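# Pin cable end under finger while lifting reel

## Task

With one gripper closed on the reel, catch the cable close to one of its ends beneath one of that gripper's fingers. Declare completion only while that single grip keeps the reel steady and well above the table. The other arm must be away from both reel and cable, with nothing in its gripper, and may touch the holding arm only lightly or not at all.

## Robot and tools

Robot: two arms, left_arm and right_arm, each with a two-finger parallel gripper and a wrist camera. Bases in the scene frame: left_arm at (+0.038, +0.373, 0) m, quat_wxyz (+1.000, 0, 0, -0.020); right_arm at (-0.009, -0.309, 0) m, quat_wxyz (+1.000, 0, 0, +0.030). The names are labels only; they do not mean left or right in any picture.

Frame: one shared scene frame. Origin on the tabletop midway between the arms, +z up, +x out over the table, left_arm on the +y side. Positions in metres, orientations as quaternions written w first (qw, qx, qy, qz). In the gripper's own frame the fingers extend along +z and close along y. end_effector_position is the point between the pads, roughly 1 cm short of the fingertips. Reported hand positions may be somewhat off, worse at long reach.

Row layout (used by every moving call): one flat list of 16 numbers covering both arms, always all 16 even when one arm is idle: left x, y, z, qw, qx, qy, qz, opening, then right x, y, z, qw, qx, qy, qz, opening. x, y, z and the quaternion are an absolute target pose for that gripper in the scene frame, not an offset. Opening runs from -1 (closed) to +1 (fully open, 0.094 m).

execute_actions(actions): a list of up to 15 actions; each action is a list of up to 15 rows, each row held for one 1/30 s step; a short action repeats its last row to fill 15 steps. An empty list just reports state and images. A target more than 0.6 m from the gripper's current position along any of its own axes gets the action refused for both arms; a malformed action or a failing first action means nothing runs.

move(target, speed, blocking): target is one 16-number row (absolute poses, as above). The grippers travel in straight lines and finish together, lasting 0.5 to 10 s (cut off at 10 s). speed is the path's top speed in m/s, 0.002 to 0.5, default 0.25; rotation is capped at twice that in rad/s. Openings are applied when the move begins. Paths ignore obstacles and the other arm, and the hand can lag, wander or overshoot speed, especially with the arm near full stretch. blocking=false returns after 0.5 s while motion continues; then only wait or stop are accepted until a result shows it ended.

wait(seconds): 0 to 10; the arms keep their last command; a running move continues.
stop(): brakes the running move; needs stopping distance; fingers keep moving.
zoom_image(camera, region): camera is one of cam_head_left, cam_head_right, cam_high, cam_low, cam_left_wrist, cam_right_wrist; region [x0, y0, x1, y1] in pixels, at most 504 by 504, origin top-left. Head, high and low images are 504x504; wrist images are 616x616.
read_manual(section): only "licences"; moves nothing.
finished_scene(scene): ends the current scene, given its number, after the robot holds the last command; irreversible.

Controller behaviour: each step the commanded pose is clamped to within 70 mm and 16 degrees of the measured pose, then solved by damped IK, favouring position over orientation. After an action the arm settles at most at its last clamped pose, so a distant goal needs further commands. Joint friction can leave the hand up to about 31 mm off, and tiny commands may not move it. To hold orientation, repeat the same quaternion in every row rather than copying the reported one. To keep an arm still, resend the exact pose from the last result before it stopped, plus its intended opening.

Joint ranges (rad), base to wrist: waist -2.618 to 3.054, shoulder 0.000 to 3.142, elbow 0.000 to 3.142, wrist pitch -1.571 to 1.571, wrist yaw -1.571 to 1.571, wrist roll -2.094 to 2.094.

Gripping: grip_measured is the measured finger opening on the command scale. To hold something, command about 0.03 below grip_measured for a firm hold, less for a softer one. Pad force tops out near 50 to 62 N; thin parts get less. Readings can be off by about 1 mm.

Results: a state line per arm with position and quat_wxyz; Hand target lines give where the controller is currently driving; Joint positions end with the opening in metres; joint torques include offsets and friction. move adds a line with its ending (done, off_target, moving, held, fault) and which limits acted: paced means the target was clipped, held means a safety check blocked steps (after which the arm can suddenly move fast). Each gripper's distance from its target is given. "pose unreachable" means the clearance check altered or blocked a command for that arm. FAULT lines report arm stops; MOTOR HOT warns from 75 °C, a stop happens at 90 °C, and at 100 °C the arm goes limp and drops. Holding loads heats motors, even while you think.

The simulation runs while you compose replies; the robot holds its last command meanwhile. Objects may occasionally get a small push.

Avoid: knocking anything off the table, dropping or slipping the reel, fast contacts and targets set far past a contact (both press hard), and any hard collision or pressing between the two arms.

Each tool is called after "Request:" by a JSON object that holds its "op" and its "data".

## Session

Request:
{"op": "execute_actions", "data": {"actions": []}}

Scene clock: 0.00 s.
left_arm: end_effector_position=(+0.1820, +0.6933, +0.1383) grip_measured=+1.000 end_effector_quat_wxyz=(-0.226, +0.950, -0.116, +0.183) | right_arm: end_effector_position=(+0.4256, -0.0529, +0.2496) grip_measured=+1.000 end_effector_quat_wxyz=(+0.553, -0.389, +0.530, +0.511)
Joint positions: left_arm=[ 1.323  1.407  1.052 -0.689  0.277 -1.69   0.094] | right_arm=[ 0.157  2.03   1.165  1.195 -1.142  0.415  0.094]
Joint velocities: left_arm=[ 0.002  0.002  0.002 -0.007 -0.007  0.037  0.   ] | right_arm=[ 0.012 -0.012 -0.017 -0.139 -0.066 -0.081  0.   ]
Joint torques (N m, as the arm reports them, + toward a larger angle): no reading
Hand target (left_arm): +0.182, +0.693, +0.138; -0.226, +0.950, -0.116, +0.183
Hand target (right_arm): +0.426, -0.053, +0.250; +0.553, -0.389, +0.530, +0.511

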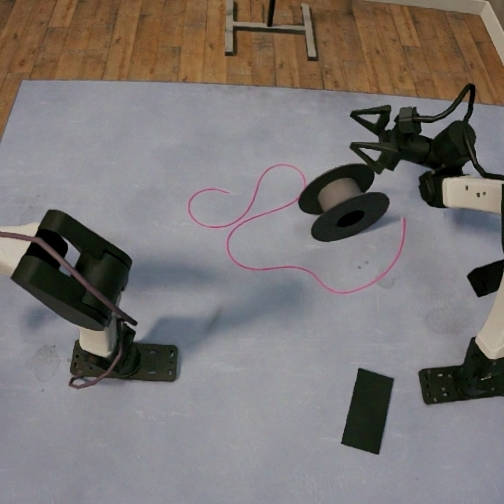

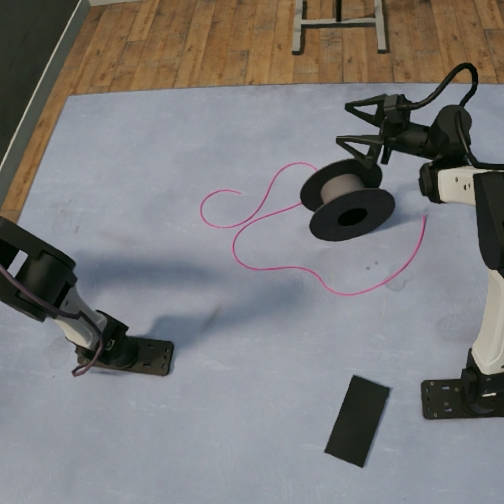

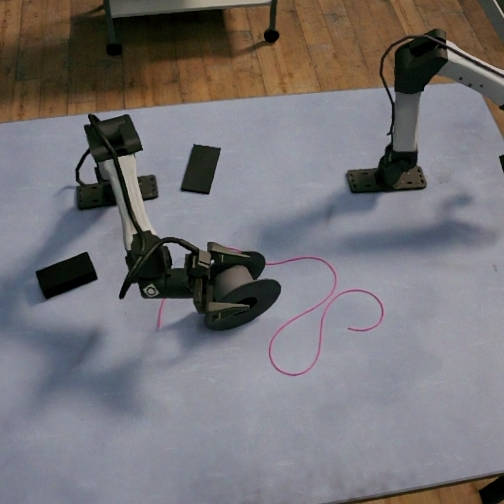

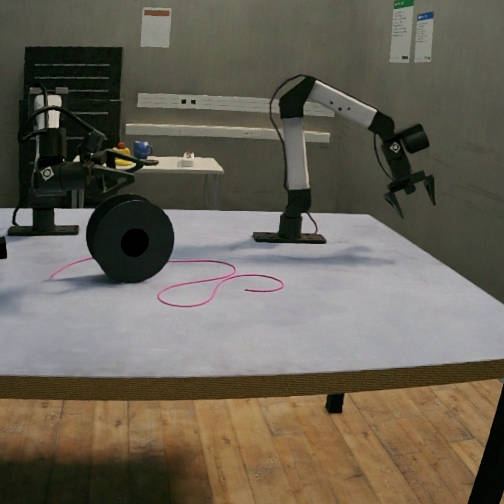

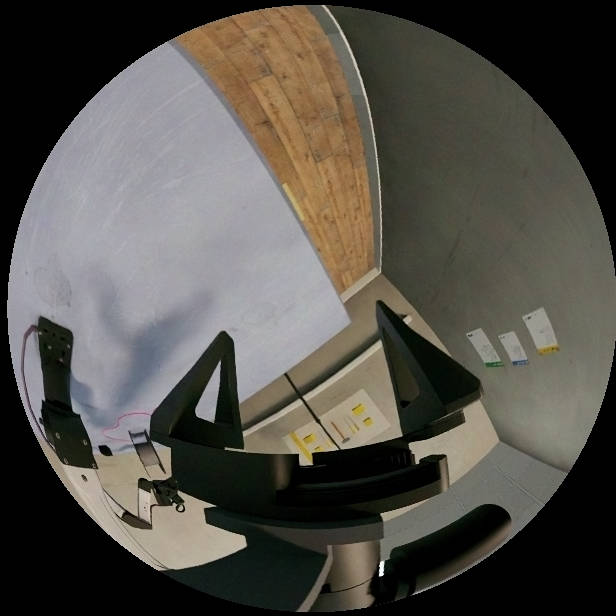

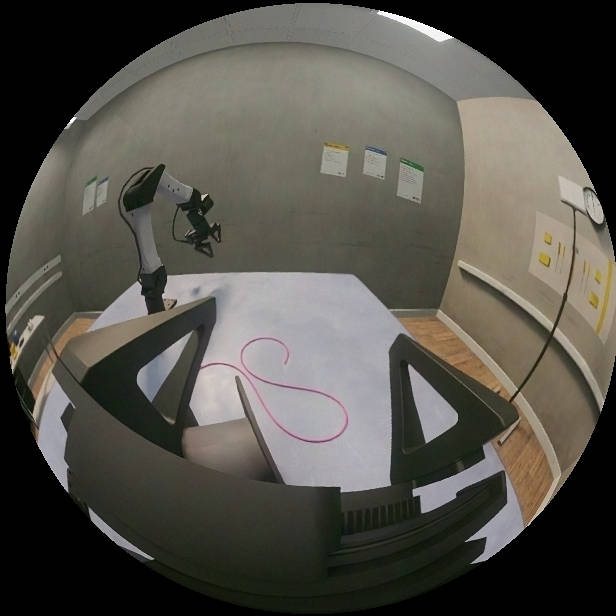

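Request:
{"op": "move", "data": {"target": [0.41,0.265,0.13,0,0,1,0,0.2,0.3,-0.2,0.33,0,0,1,0,1], "speed": 0.35}}

Request:
{"op": "zoom_image", "data": {"camera": "cam_head_left", "region": [150,120,450,320]}}

Scene clock: 42.87 s.
left_arm: end_effector_position=(+0.4096, +0.2530, +0.1296) grip_measured=+0.202 end_effector_quat_wxyz=(+0.009, -0.009, +0.999, -0.029) | right_arm: end_effector_position=(+0.3088, -0.2018, +0.3306) grip_measured=+1.000 end_effector_quat_wxyz=(+0.237, -0.001, +0.968, +0.082)
Joint positions: left_arm=[-0.251  2.001  1.847 -1.381  0.05  -0.309  0.056] | right_arm=[ 0.262  1.6    2.09  -1.555 -0.006  0.321  0.094]
Joint velocities: left_arm=[-0.012  0.007 -0.002 -0.066  0.037 -0.007 -0.001] | right_arm=[-0.012 -0.002  0.012  0.022  0.022 -0.007  0.   ]
Joint torques (N m, as the arm reports them, + toward a larger angle): left_arm=[-0.02 -9.9   8.93  0.38 -0.15  0.07] | right_arm=[ 1.05 -6.07  3.51  1.36  0.06  0.01]
Hand target (left_arm): +0.410, +0.253, +0.125; +0.002, -0.002, +1.000, -0.021
Hand target (right_arm): +0.303, -0.201, +0.330; +0.236, -0.002, +0.969, +0.078
Off the commanded pose (left_arm): 0.012 m, 4 deg.
Off the commanded pose (right_arm): 0.009 m, 29 deg; orientation clipped at the last step of the last action.
joint sent to its limit (right arm) — the command would take joint 4 (wrist pitch) past its lower limit, so that joint was sent only as far as its limit.
move: off_target (left_arm, right_arm); limits=paced
camera_calibration (this result's frames):
cam_left_wrist: T_world_to_cam=[[-0.18122, -0.975801, 0.122356, 0.296253], [-0.644761, 0.211834, 0.734445, 0.136527], [-0.742591, 0.0542057, -0.667548, 0.495347], [0, 0, 0, 1]] pos_world=[0.509555, 0.233313, 0.194148]
cam_right_wrist: T_world_to_cam=[[0.248847, -0.966155, -0.0679751, -0.249917], [-0.960014, -0.255341, 0.11478, 0.22187], [-0.128252, 0.0366945, -0.991063, 0.465508], [0, 0, 0, 1]] pos_world=[0.334891, -0.201888, 0.418893]

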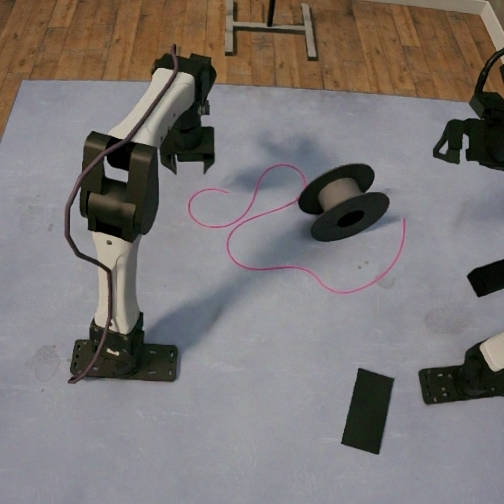

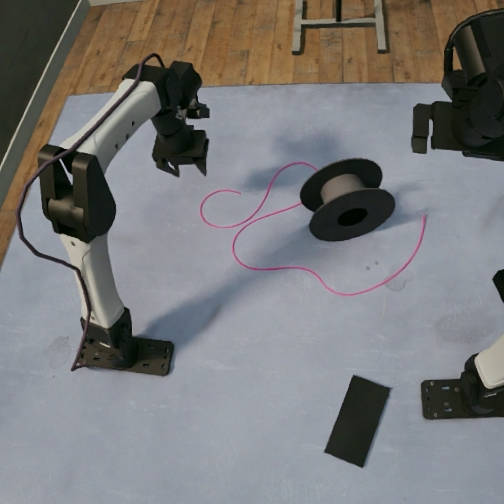

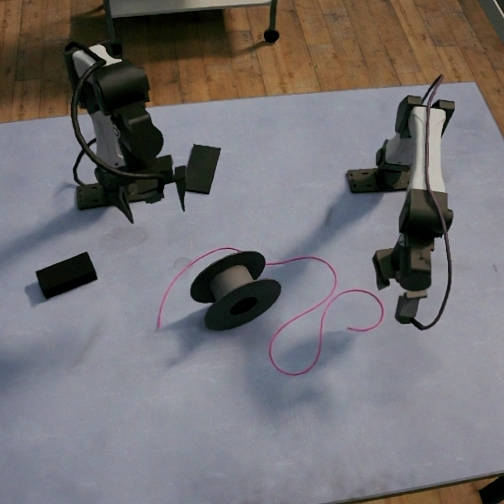

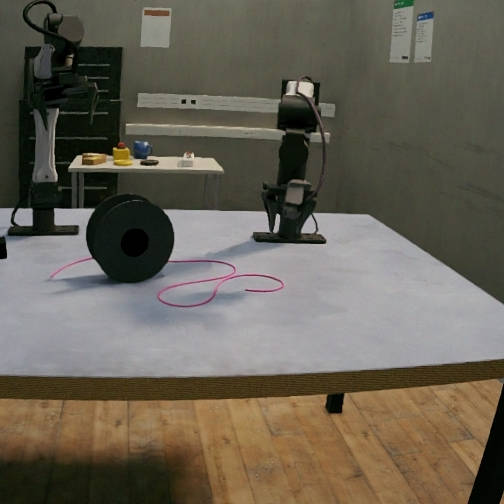

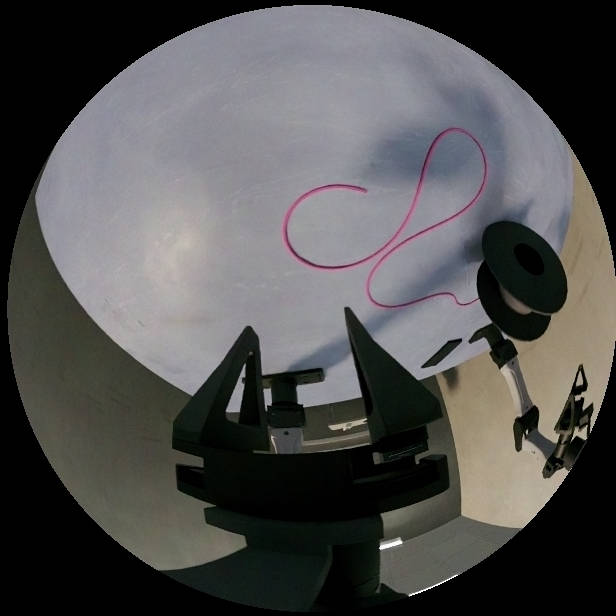

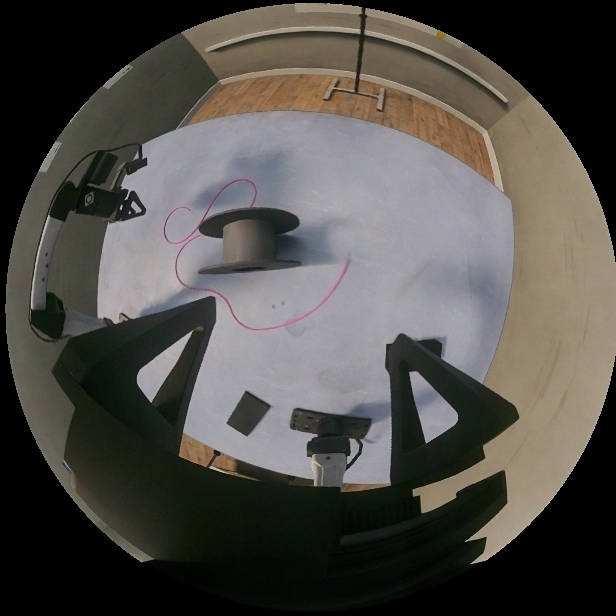

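Region (150, 120, 450, 320) of cam_head_left's 504x504 image, scaled by 1.680, with more detail than that image has.

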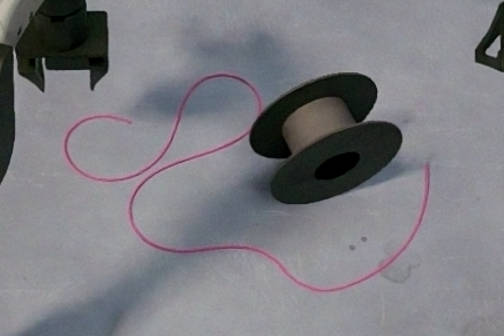

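Request:
{"op": "move", "data": {"target": [0.425,0.265,0.035,0,0,1,0,-0.2,0.28,-0.22,0.3,0.24,0,0.97,0.08,1], "speed": 0.12}}

Scene clock: 52.20 s.
left_arm: end_effector_position=(+0.4280, +0.2587, +0.0453) grip_measured=-0.198 end_effector_quat_wxyz=(+0.010, -0.000, +1.000, -0.009) | right_arm: end_effector_position=(+0.2799, -0.2177, +0.2991) grip_measured=+1.000 end_effector_quat_wxyz=(+0.231, -0.003, +0.970, +0.075)
Joint positions: left_arm=[-0.241  2.099  1.658 -1.105  0.012 -0.282  0.038] | right_arm=[ 0.241  1.412  1.77  -1.438 -0.007  0.298  0.094]
Joint velocities: left_arm=[ 0.012 -0.007  0.002 -0.007  0.022 -0.022  0.   ] | right_arm=[-0.012 -0.037  0.002  0.051  0.051  0.051  0.   ]
Joint torques (N m, as the arm reports them, + toward a larger angle): left_arm=[  0.81 -11.16   6.04   0.47  -0.16   0.05] | right_arm=[-1.03 -5.08  4.05  1.55 -0.1  -0.14]
Hand target (left_arm): +0.425, +0.265, +0.035; -0.000, -0.000, +1.000, +0.000
Hand target (right_arm): +0.280, -0.220, +0.301; +0.239, -0.000, +0.968, +0.079
Off the commanded pose (left_arm): 0.012 m, 2 deg.
Off the commanded pose (right_arm): 0.002 m, 1 deg.
move: off_target (left_arm)
camera_calibration (this result's frames):
cam_left_wrist: T_world_to_cam=[[-0.196973, -0.976966, 0.0820908, 0.324306], [-0.642547, 0.191882, 0.741832, 0.21304], [-0.740497, 0.093374, -0.665542, 0.441371], [0, 0, 0, 1]] pos_world=[0.527601, 0.234745, 0.109088]
cam_right_wrist: T_world_to_cam=[[0.248947, -0.966833, -0.0570907, -0.263681], [-0.95826, -0.254438, 0.130379, 0.188724], [-0.14058, 0.0222504, -0.989819, 0.43113], [0, 0, 0, 1]] pos_world=[0.307097, -0.21651, 0.387082]

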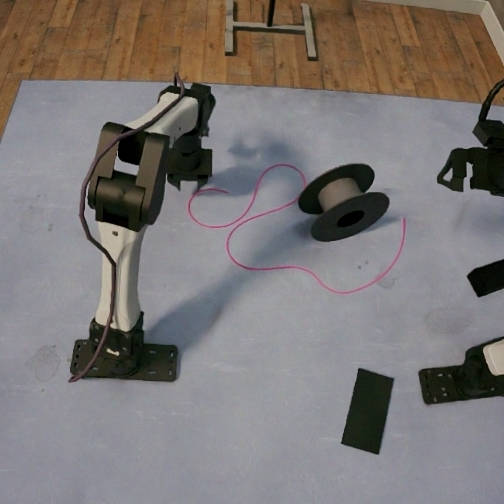

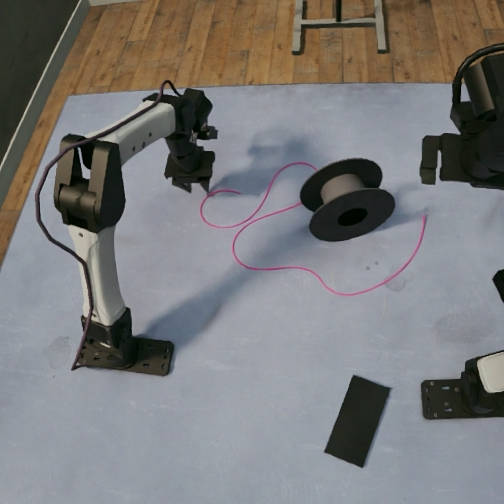

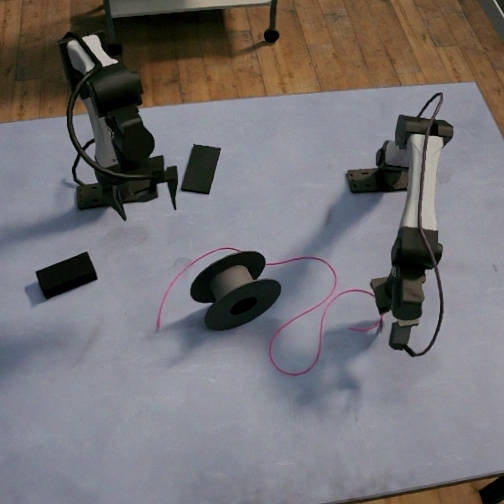

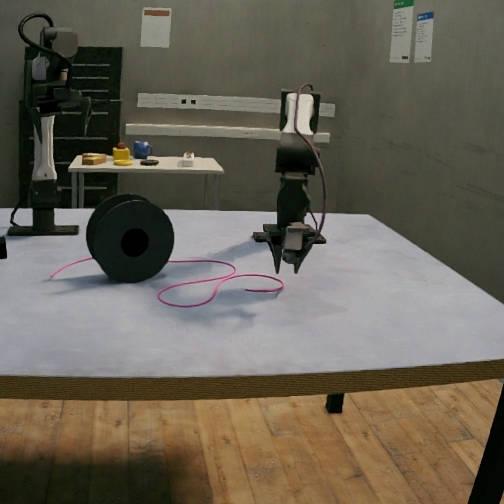

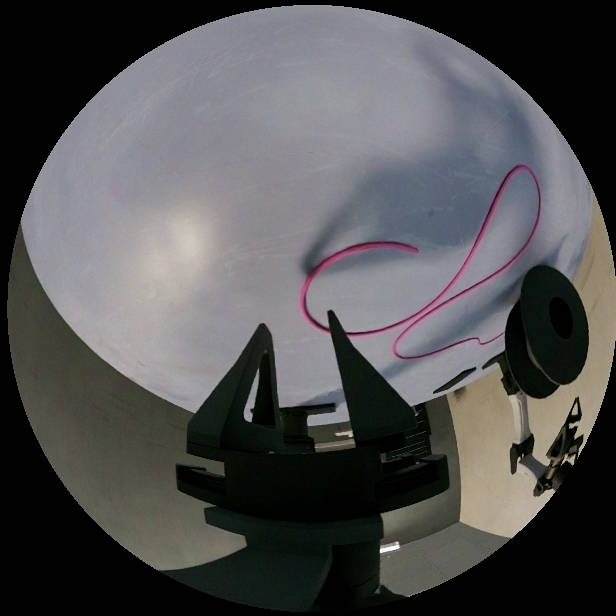

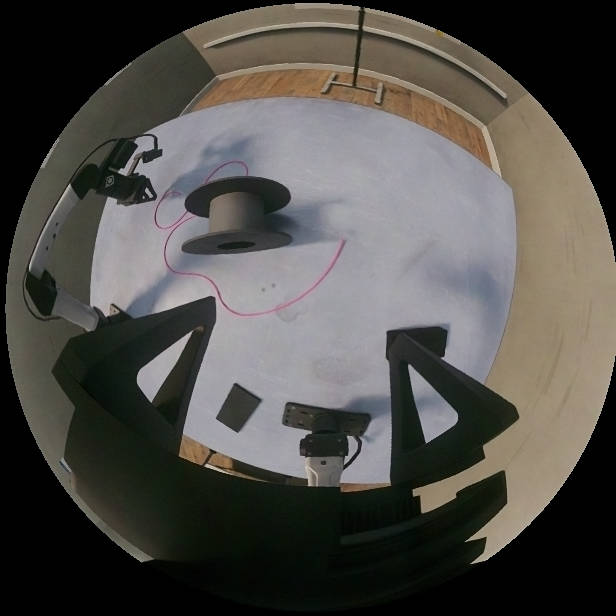

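Request:
{"op": "move", "data": {"target": [0.427,0.255,0.0,0,0,1,0,-0.2,0.28,-0.22,0.3,0.24,0,0.97,0.08,1], "speed": 0.05}}

Scene clock: 59.57 s.
left_arm: end_effector_position=(+0.4336, +0.2543, +0.0132) grip_measured=-0.198 end_effector_quat_wxyz=(+0.014, +0.001, +1.000, -0.010) | right_arm: end_effector_position=(+0.2805, -0.2175, +0.2994) grip_measured=+1.000 end_effector_quat_wxyz=(+0.232, -0.003, +0.970, +0.075)
Joint positions: left_arm=[-0.248  2.149  1.604 -0.994  0.012 -0.286  0.038] | right_arm=[ 0.241  1.412  1.769 -1.435 -0.007  0.297  0.094]
Joint velocities: left_arm=[ 0.012  0.017 -0.007  0.007 -0.022  0.066 -0.002] | right_arm=[ 0.002 -0.012  0.002  0.007  0.022 -0.022  0.   ]
Joint torques (N m, as the arm reports them, + toward a larger angle): left_arm=[ -0.34 -11.13   5.71   0.49  -0.16  -0.16] | right_arm=[-0.97 -5.22  3.66  1.5  -0.08 -0.11]
Hand target (left_arm): +0.427, +0.255, +0.000; -0.000, +0.000, +1.000, -0.000
Hand target (right_arm): +0.280, -0.220, +0.300; +0.239, -0.000, +0.968, +0.079
Off the commanded pose (left_arm): 0.015 m, 2 deg.
Off the commanded pose (right_arm): 0.003 m, 1 deg.
move: off_target (left_arm)
camera_calibration (this result's frames):
cam_left_wrist: T_world_to_cam=[[-0.199435, -0.976402, 0.0828483, 0.324666], [-0.647528, 0.194773, 0.73673, 0.242768], [-0.735481, 0.0932832, -0.671093, 0.422445], [0, 0, 0, 1]] pos_world=[0.532649, 0.230313, 0.0777475]
cam_right_wrist: T_world_to_cam=[[0.249589, -0.96665, -0.0573766, -0.263626], [-0.958452, -0.255055, 0.127737, 0.190029], [-0.138111, 0.0231111, -0.990147, 0.431028], [0, 0, 0, 1]] pos_world=[0.307461, -0.216328, 0.387381]

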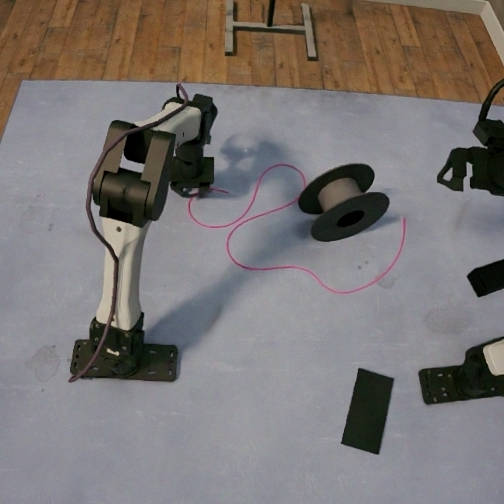

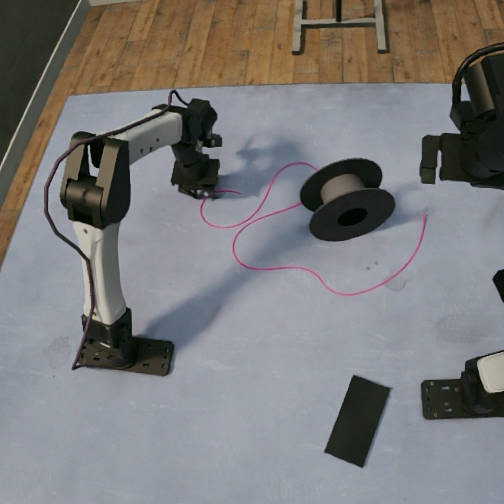

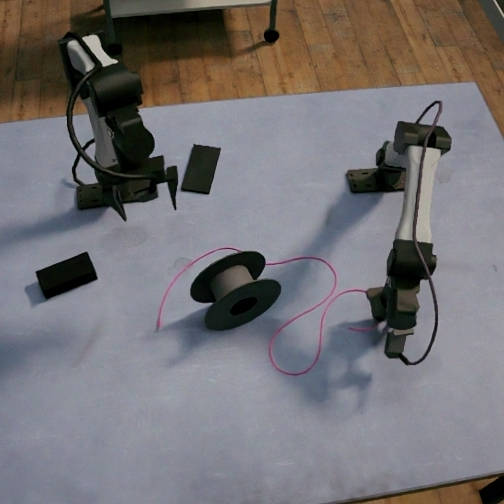

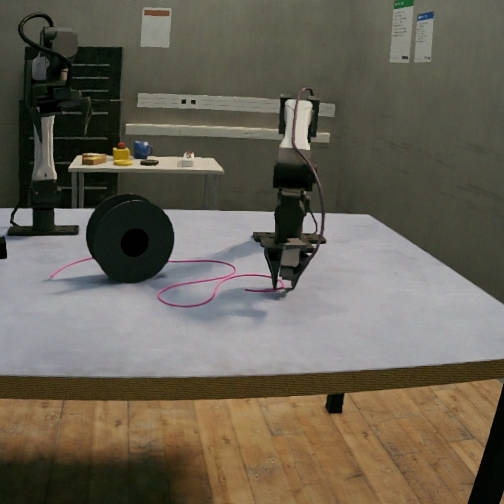

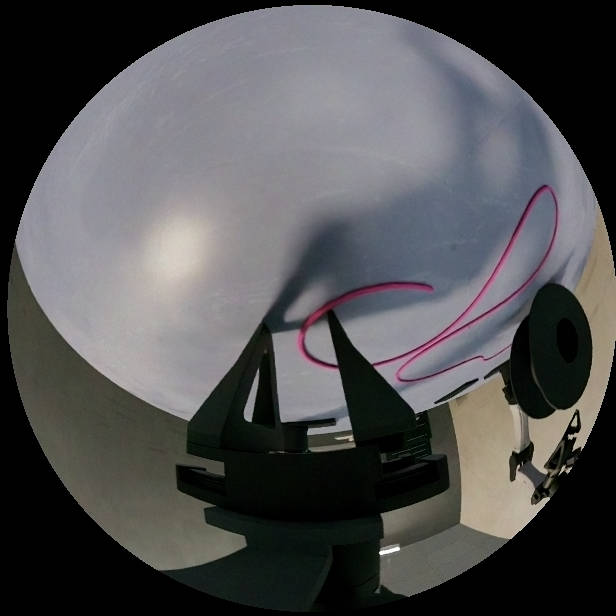

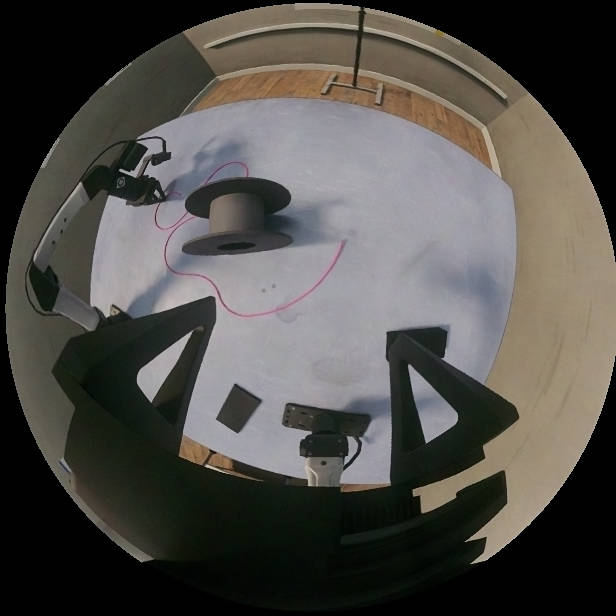

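Request:
{"op": "move", "data": {"target": [0.42,0.253,-0.006,0,0,1,0,-0.2,0.28,-0.22,0.3,0.24,0,0.97,0.08,1], "speed": 0.03}}

Request:
{"op": "move", "data": {"target": [0.42,0.253,-0.006,0,0,1,0,-1,0.28,-0.22,0.3,0.24,0,0.97,0.08,1]}}

Request:
{"op": "move", "data": {"target": [0.38,0.15,0.2,0,0,1,0,-1,0.28,-0.22,0.3,0.24,0,0.97,0.08,1], "speed": 0.15}}

Scene clock: 67.70 s.
left_arm: end_effector_position=(+0.4348, +0.2538, +0.0121) grip_measured=-0.199 end_effector_quat_wxyz=(+0.024, -0.002, +1.000, -0.010) | right_arm: end_effector_position=(+0.2806, -0.2174, +0.2995) grip_measured=+1.000 end_effector_quat_wxyz=(+0.232, -0.003, +0.970, +0.075)
Joint positions: left_arm=[-0.251  2.137  1.58  -0.963  0.005 -0.294  0.038] | right_arm=[ 0.241  1.412  1.769 -1.434 -0.007  0.297  0.094]
Joint velocities: left_arm=[-0.017 -0.002  0.002 -0.022  0.037 -0.051  0.   ] | right_arm=[ 0.017 -0.002 -0.007 -0.037  0.037  0.066  0.   ]
Joint torques (N m, as the arm reports them, + toward a larger angle): left_arm=[ -0.74 -11.24   3.82   0.56  -0.09  -0.17] | right_arm=[-0.94 -5.19  3.68  1.55 -0.08 -0.11]
Hand target (left_arm): +0.420, +0.253, -0.005; -0.000, -0.000, +1.000, +0.000
Hand target (right_arm): +0.280, -0.220, +0.300; +0.239, +0.000, +0.968, +0.079
Off the commanded pose (left_arm): 0.023 m, 3 deg.
Off the commanded pose (right_arm): 0.003 m, 1 deg.
move: off_target (left_arm)
camera_calibration (this result's frames):
cam_left_wrist: T_world_to_cam=[[-0.195974, -0.977465, 0.0784604, 0.323317], [-0.663383, 0.191076, 0.723472, 0.25245], [-0.722161, 0.0897325, -0.68588, 0.417921], [0, 0, 0, 1]] pos_world=[0.532639, 0.230293, 0.078635]
cam_right_wrist: T_world_to_cam=[[0.249631, -0.966637, -0.0574134, -0.263611], [-0.958545, -0.255083, 0.12698, 0.190427], [-0.137389, 0.0233351, -0.990242, 0.431011], [0, 0, 0, 1]] pos_world=[0.307555, -0.216299, 0.38749]

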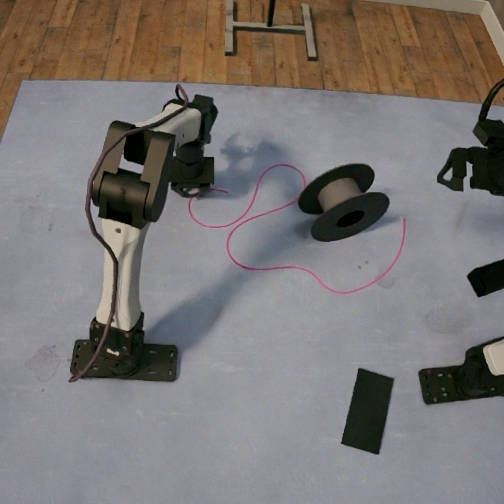

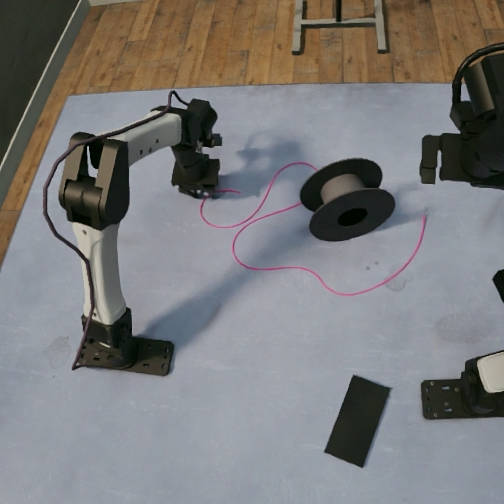

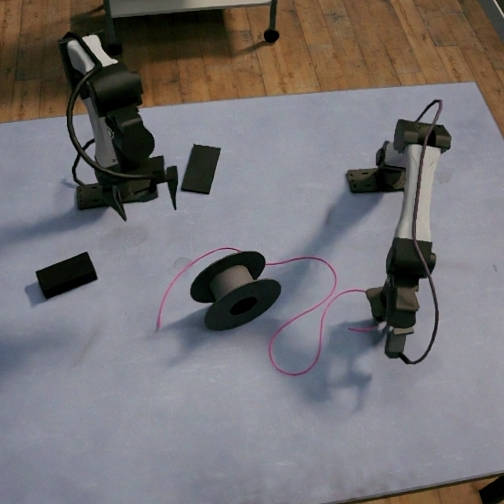

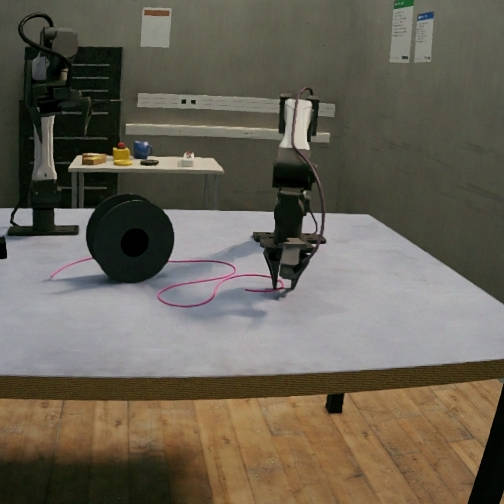

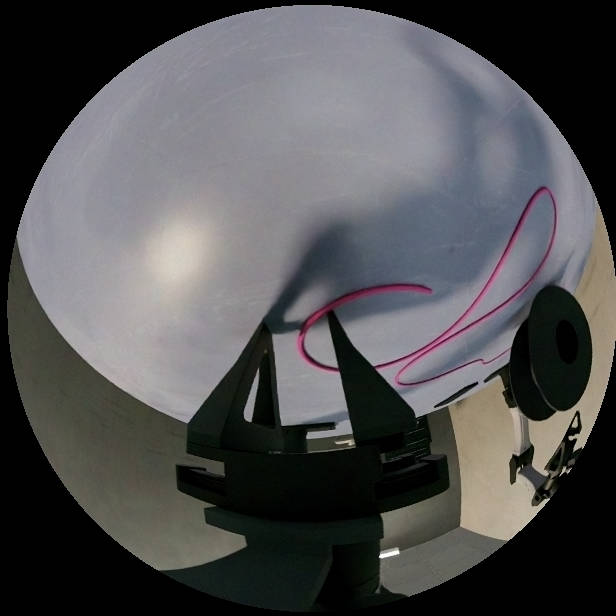

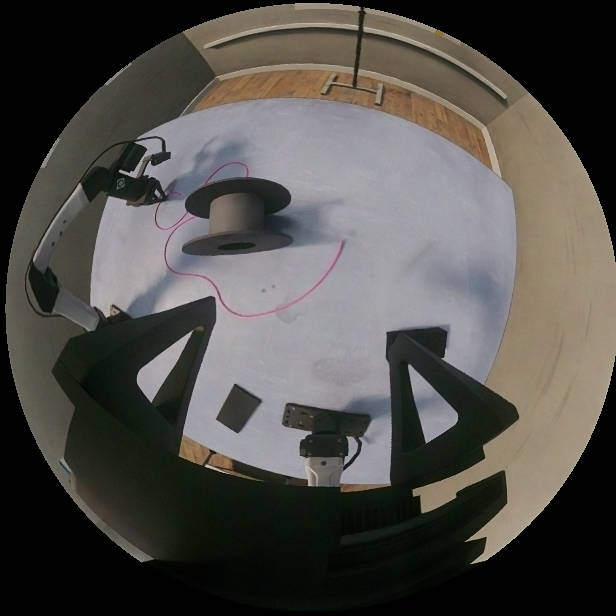

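Scene clock: 68.40 s.
left_arm: end_effector_position=(+0.4348, +0.2533, +0.0122) grip_measured=-0.975 end_effector_quat_wxyz=(+0.025, -0.002, +1.000, -0.009) | right_arm: end_effector_position=(+0.2806, -0.2174, +0.2995) grip_measured=+1.000 end_effector_quat_wxyz=(+0.232, -0.003, +0.970, +0.075)
Joint positions: left_arm=[-0.253  2.136  1.579 -0.96   0.002 -0.296  0.001] | right_arm=[ 0.241  1.412  1.769 -1.434 -0.007  0.297  0.094]
Joint velocities: left_arm=[ 0.007 -0.007  0.002  0.007  0.007 -0.022  0.   ] | right_arm=[-0.017  0.007  0.007  0.037 -0.051 -0.037  0.   ]
Joint torques (N m, as the arm reports them, + toward a larger angle): left_arm=[ -0.56 -11.22   3.97   0.53  -0.04  -0.17] | right_arm=[-0.97 -5.21  3.66  1.53 -0.08 -0.09]
Hand target (left_arm): +0.420, +0.253, -0.006; -0.000, -0.000, +1.000, -0.000
Hand target (right_arm): +0.280, -0.220, +0.300; +0.239, +0.000, +0.968, +0.079
Off the commanded pose (left_arm): 0.023 m, 3 deg.
Off the commanded pose (right_arm): 0.003 m, 1 deg.
move: off_target (left_arm)
camera_calibration (this result's frames):
cam_left_wrist: T_world_to_cam=[[-0.196772, -0.977523, 0.0756901, 0.323272], [-0.665201, 0.189818, 0.722134, 0.253533], [-0.72027, 0.0917467, -0.6876, 0.416728], [0, 0, 0, 1]] pos_world=[0.532418, 0.229648, 0.0789894]
cam_right_wrist: T_world_to_cam=[[0.249631, -0.966637, -0.0574134, -0.263611], [-0.958545, -0.255083, 0.12698, 0.190427], [-0.137389, 0.0233351, -0.990242, 0.431011], [0, 0, 0, 1]] pos_world=[0.307555, -0.216299, 0.38749]

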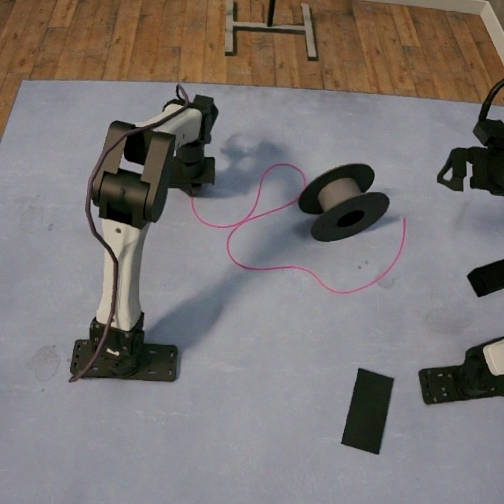

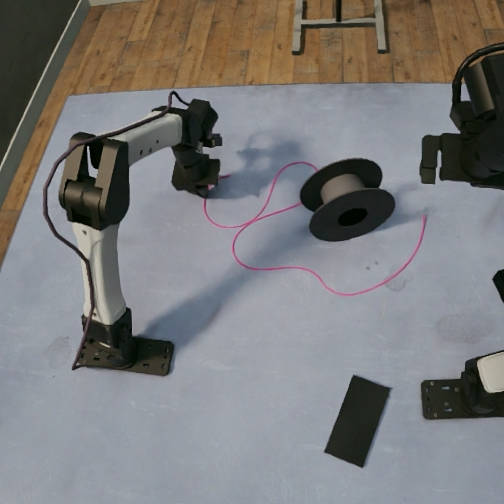

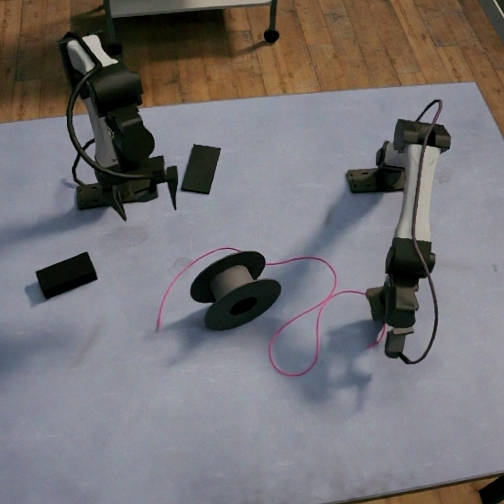

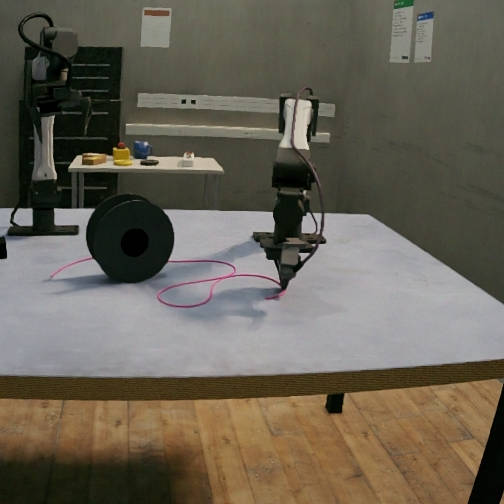

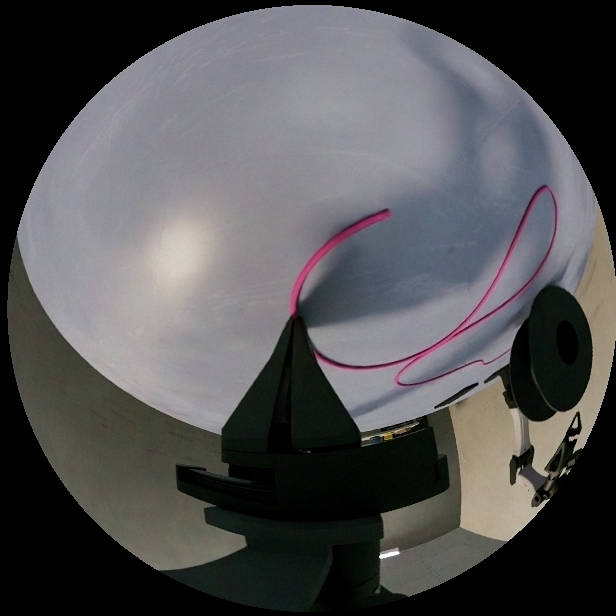

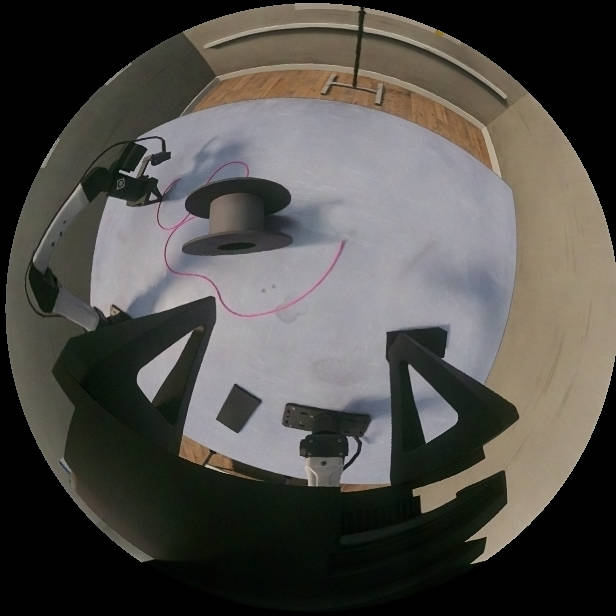

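Scene clock: 70.30 s.
left_arm: end_effector_position=(+0.3793, +0.1501, +0.1974) grip_measured=-0.975 end_effector_quat_wxyz=(+0.062, +0.004, +0.997, -0.041) | right_arm: end_effector_position=(+0.2806, -0.2174, +0.2995) grip_measured=+1.000 end_effector_quat_wxyz=(+0.232, -0.003, +0.970, +0.075)
Joint positions: left_arm=[-0.539  2.021  2.142 -1.543  0.002 -0.57   0.001] | right_arm=[ 0.241  1.412  1.769 -1.434 -0.007  0.297  0.094]
Joint velocities: left_arm=[ 0.007 -0.012  0.002 -0.037  0.007 -0.007 -0.002] | right_arm=[-0.012  0.002  0.002 -0.037 -0.007 -0.007  0.   ]
Joint torques (N m, as the arm reports them, + toward a larger angle): left_arm=[ -0.08 -12.     8.28   0.56  -0.03  -0.14] | right_arm=[-0.92 -5.2   3.69  1.54 -0.08 -0.11]
Hand target (left_arm): +0.377, +0.149, +0.200; +0.060, +0.001, +0.997, -0.043
Hand target (right_arm): +0.280, -0.220, +0.300; +0.239, +0.000, +0.968, +0.079
Off the commanded pose (left_arm): 0.003 m, 9 deg.
Off the commanded pose (right_arm): 0.003 m, 1 deg.
joint sent to its limit (left arm) — the command would take joint 4 (wrist pitch) past its lower limit, so that joint was sent only as far as its limit.
move: off_target (left_arm)
camera_calibration (this result's frames):
cam_left_wrist: T_world_to_cam=[[-0.216767, -0.968352, 0.123716, 0.194182], [-0.713824, 0.243673, 0.656566, 0.12586], [-0.665934, 0.0540103, -0.744053, 0.509774], [0, 0, 0, 1]] pos_world=[0.47141, 0.129835, 0.27264]
cam_right_wrist: T_world_to_cam=[[0.249631, -0.966637, -0.0574134, -0.263611], [-0.958545, -0.255083, 0.12698, 0.190427], [-0.137389, 0.0233351, -0.990242, 0.431011], [0, 0, 0, 1]] pos_world=[0.307555, -0.216299, 0.38749]

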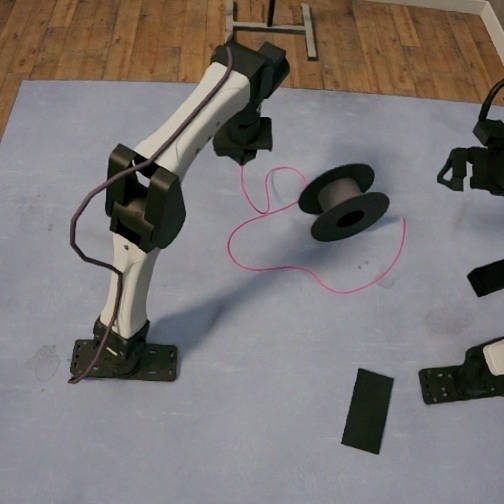

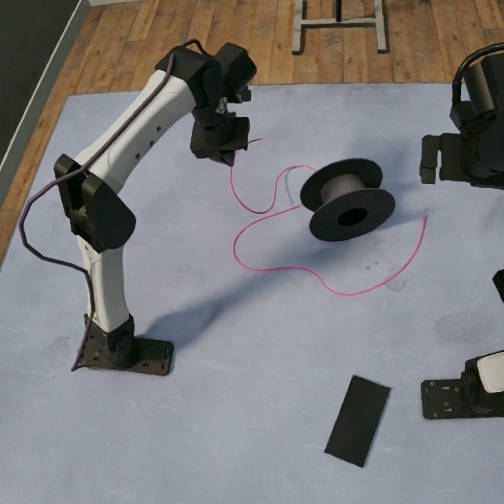

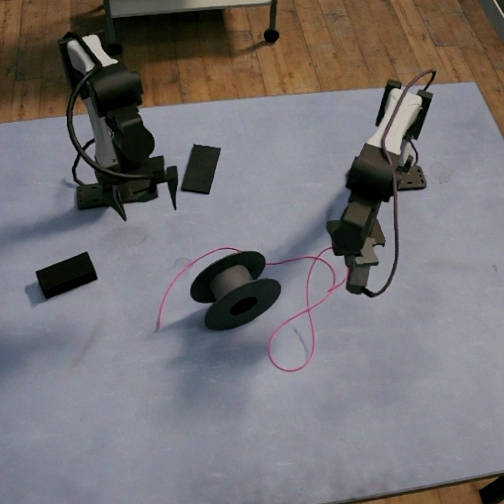

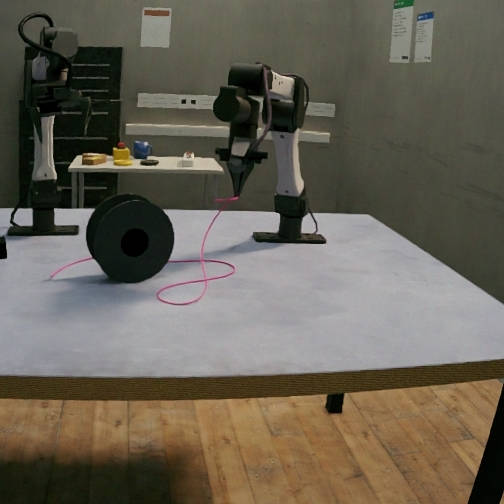

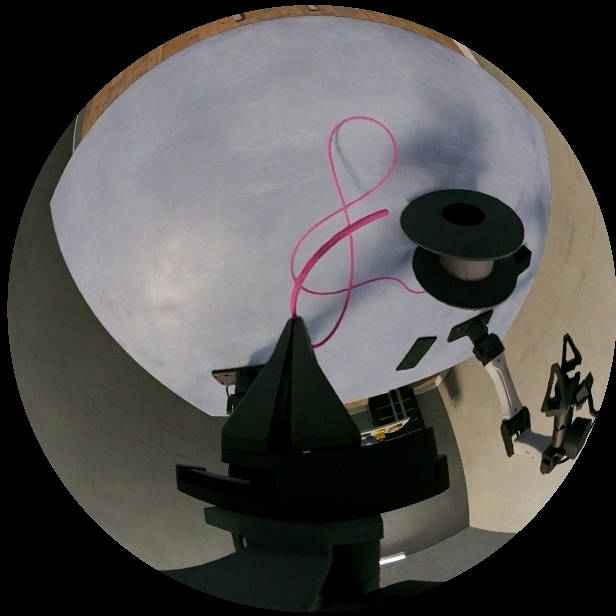

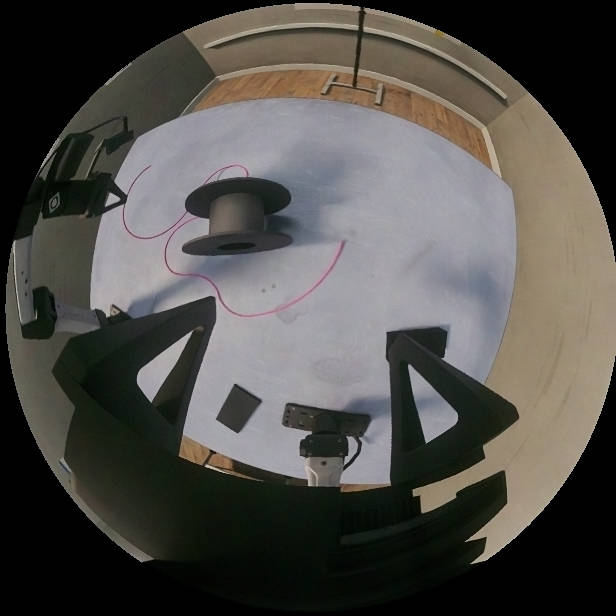

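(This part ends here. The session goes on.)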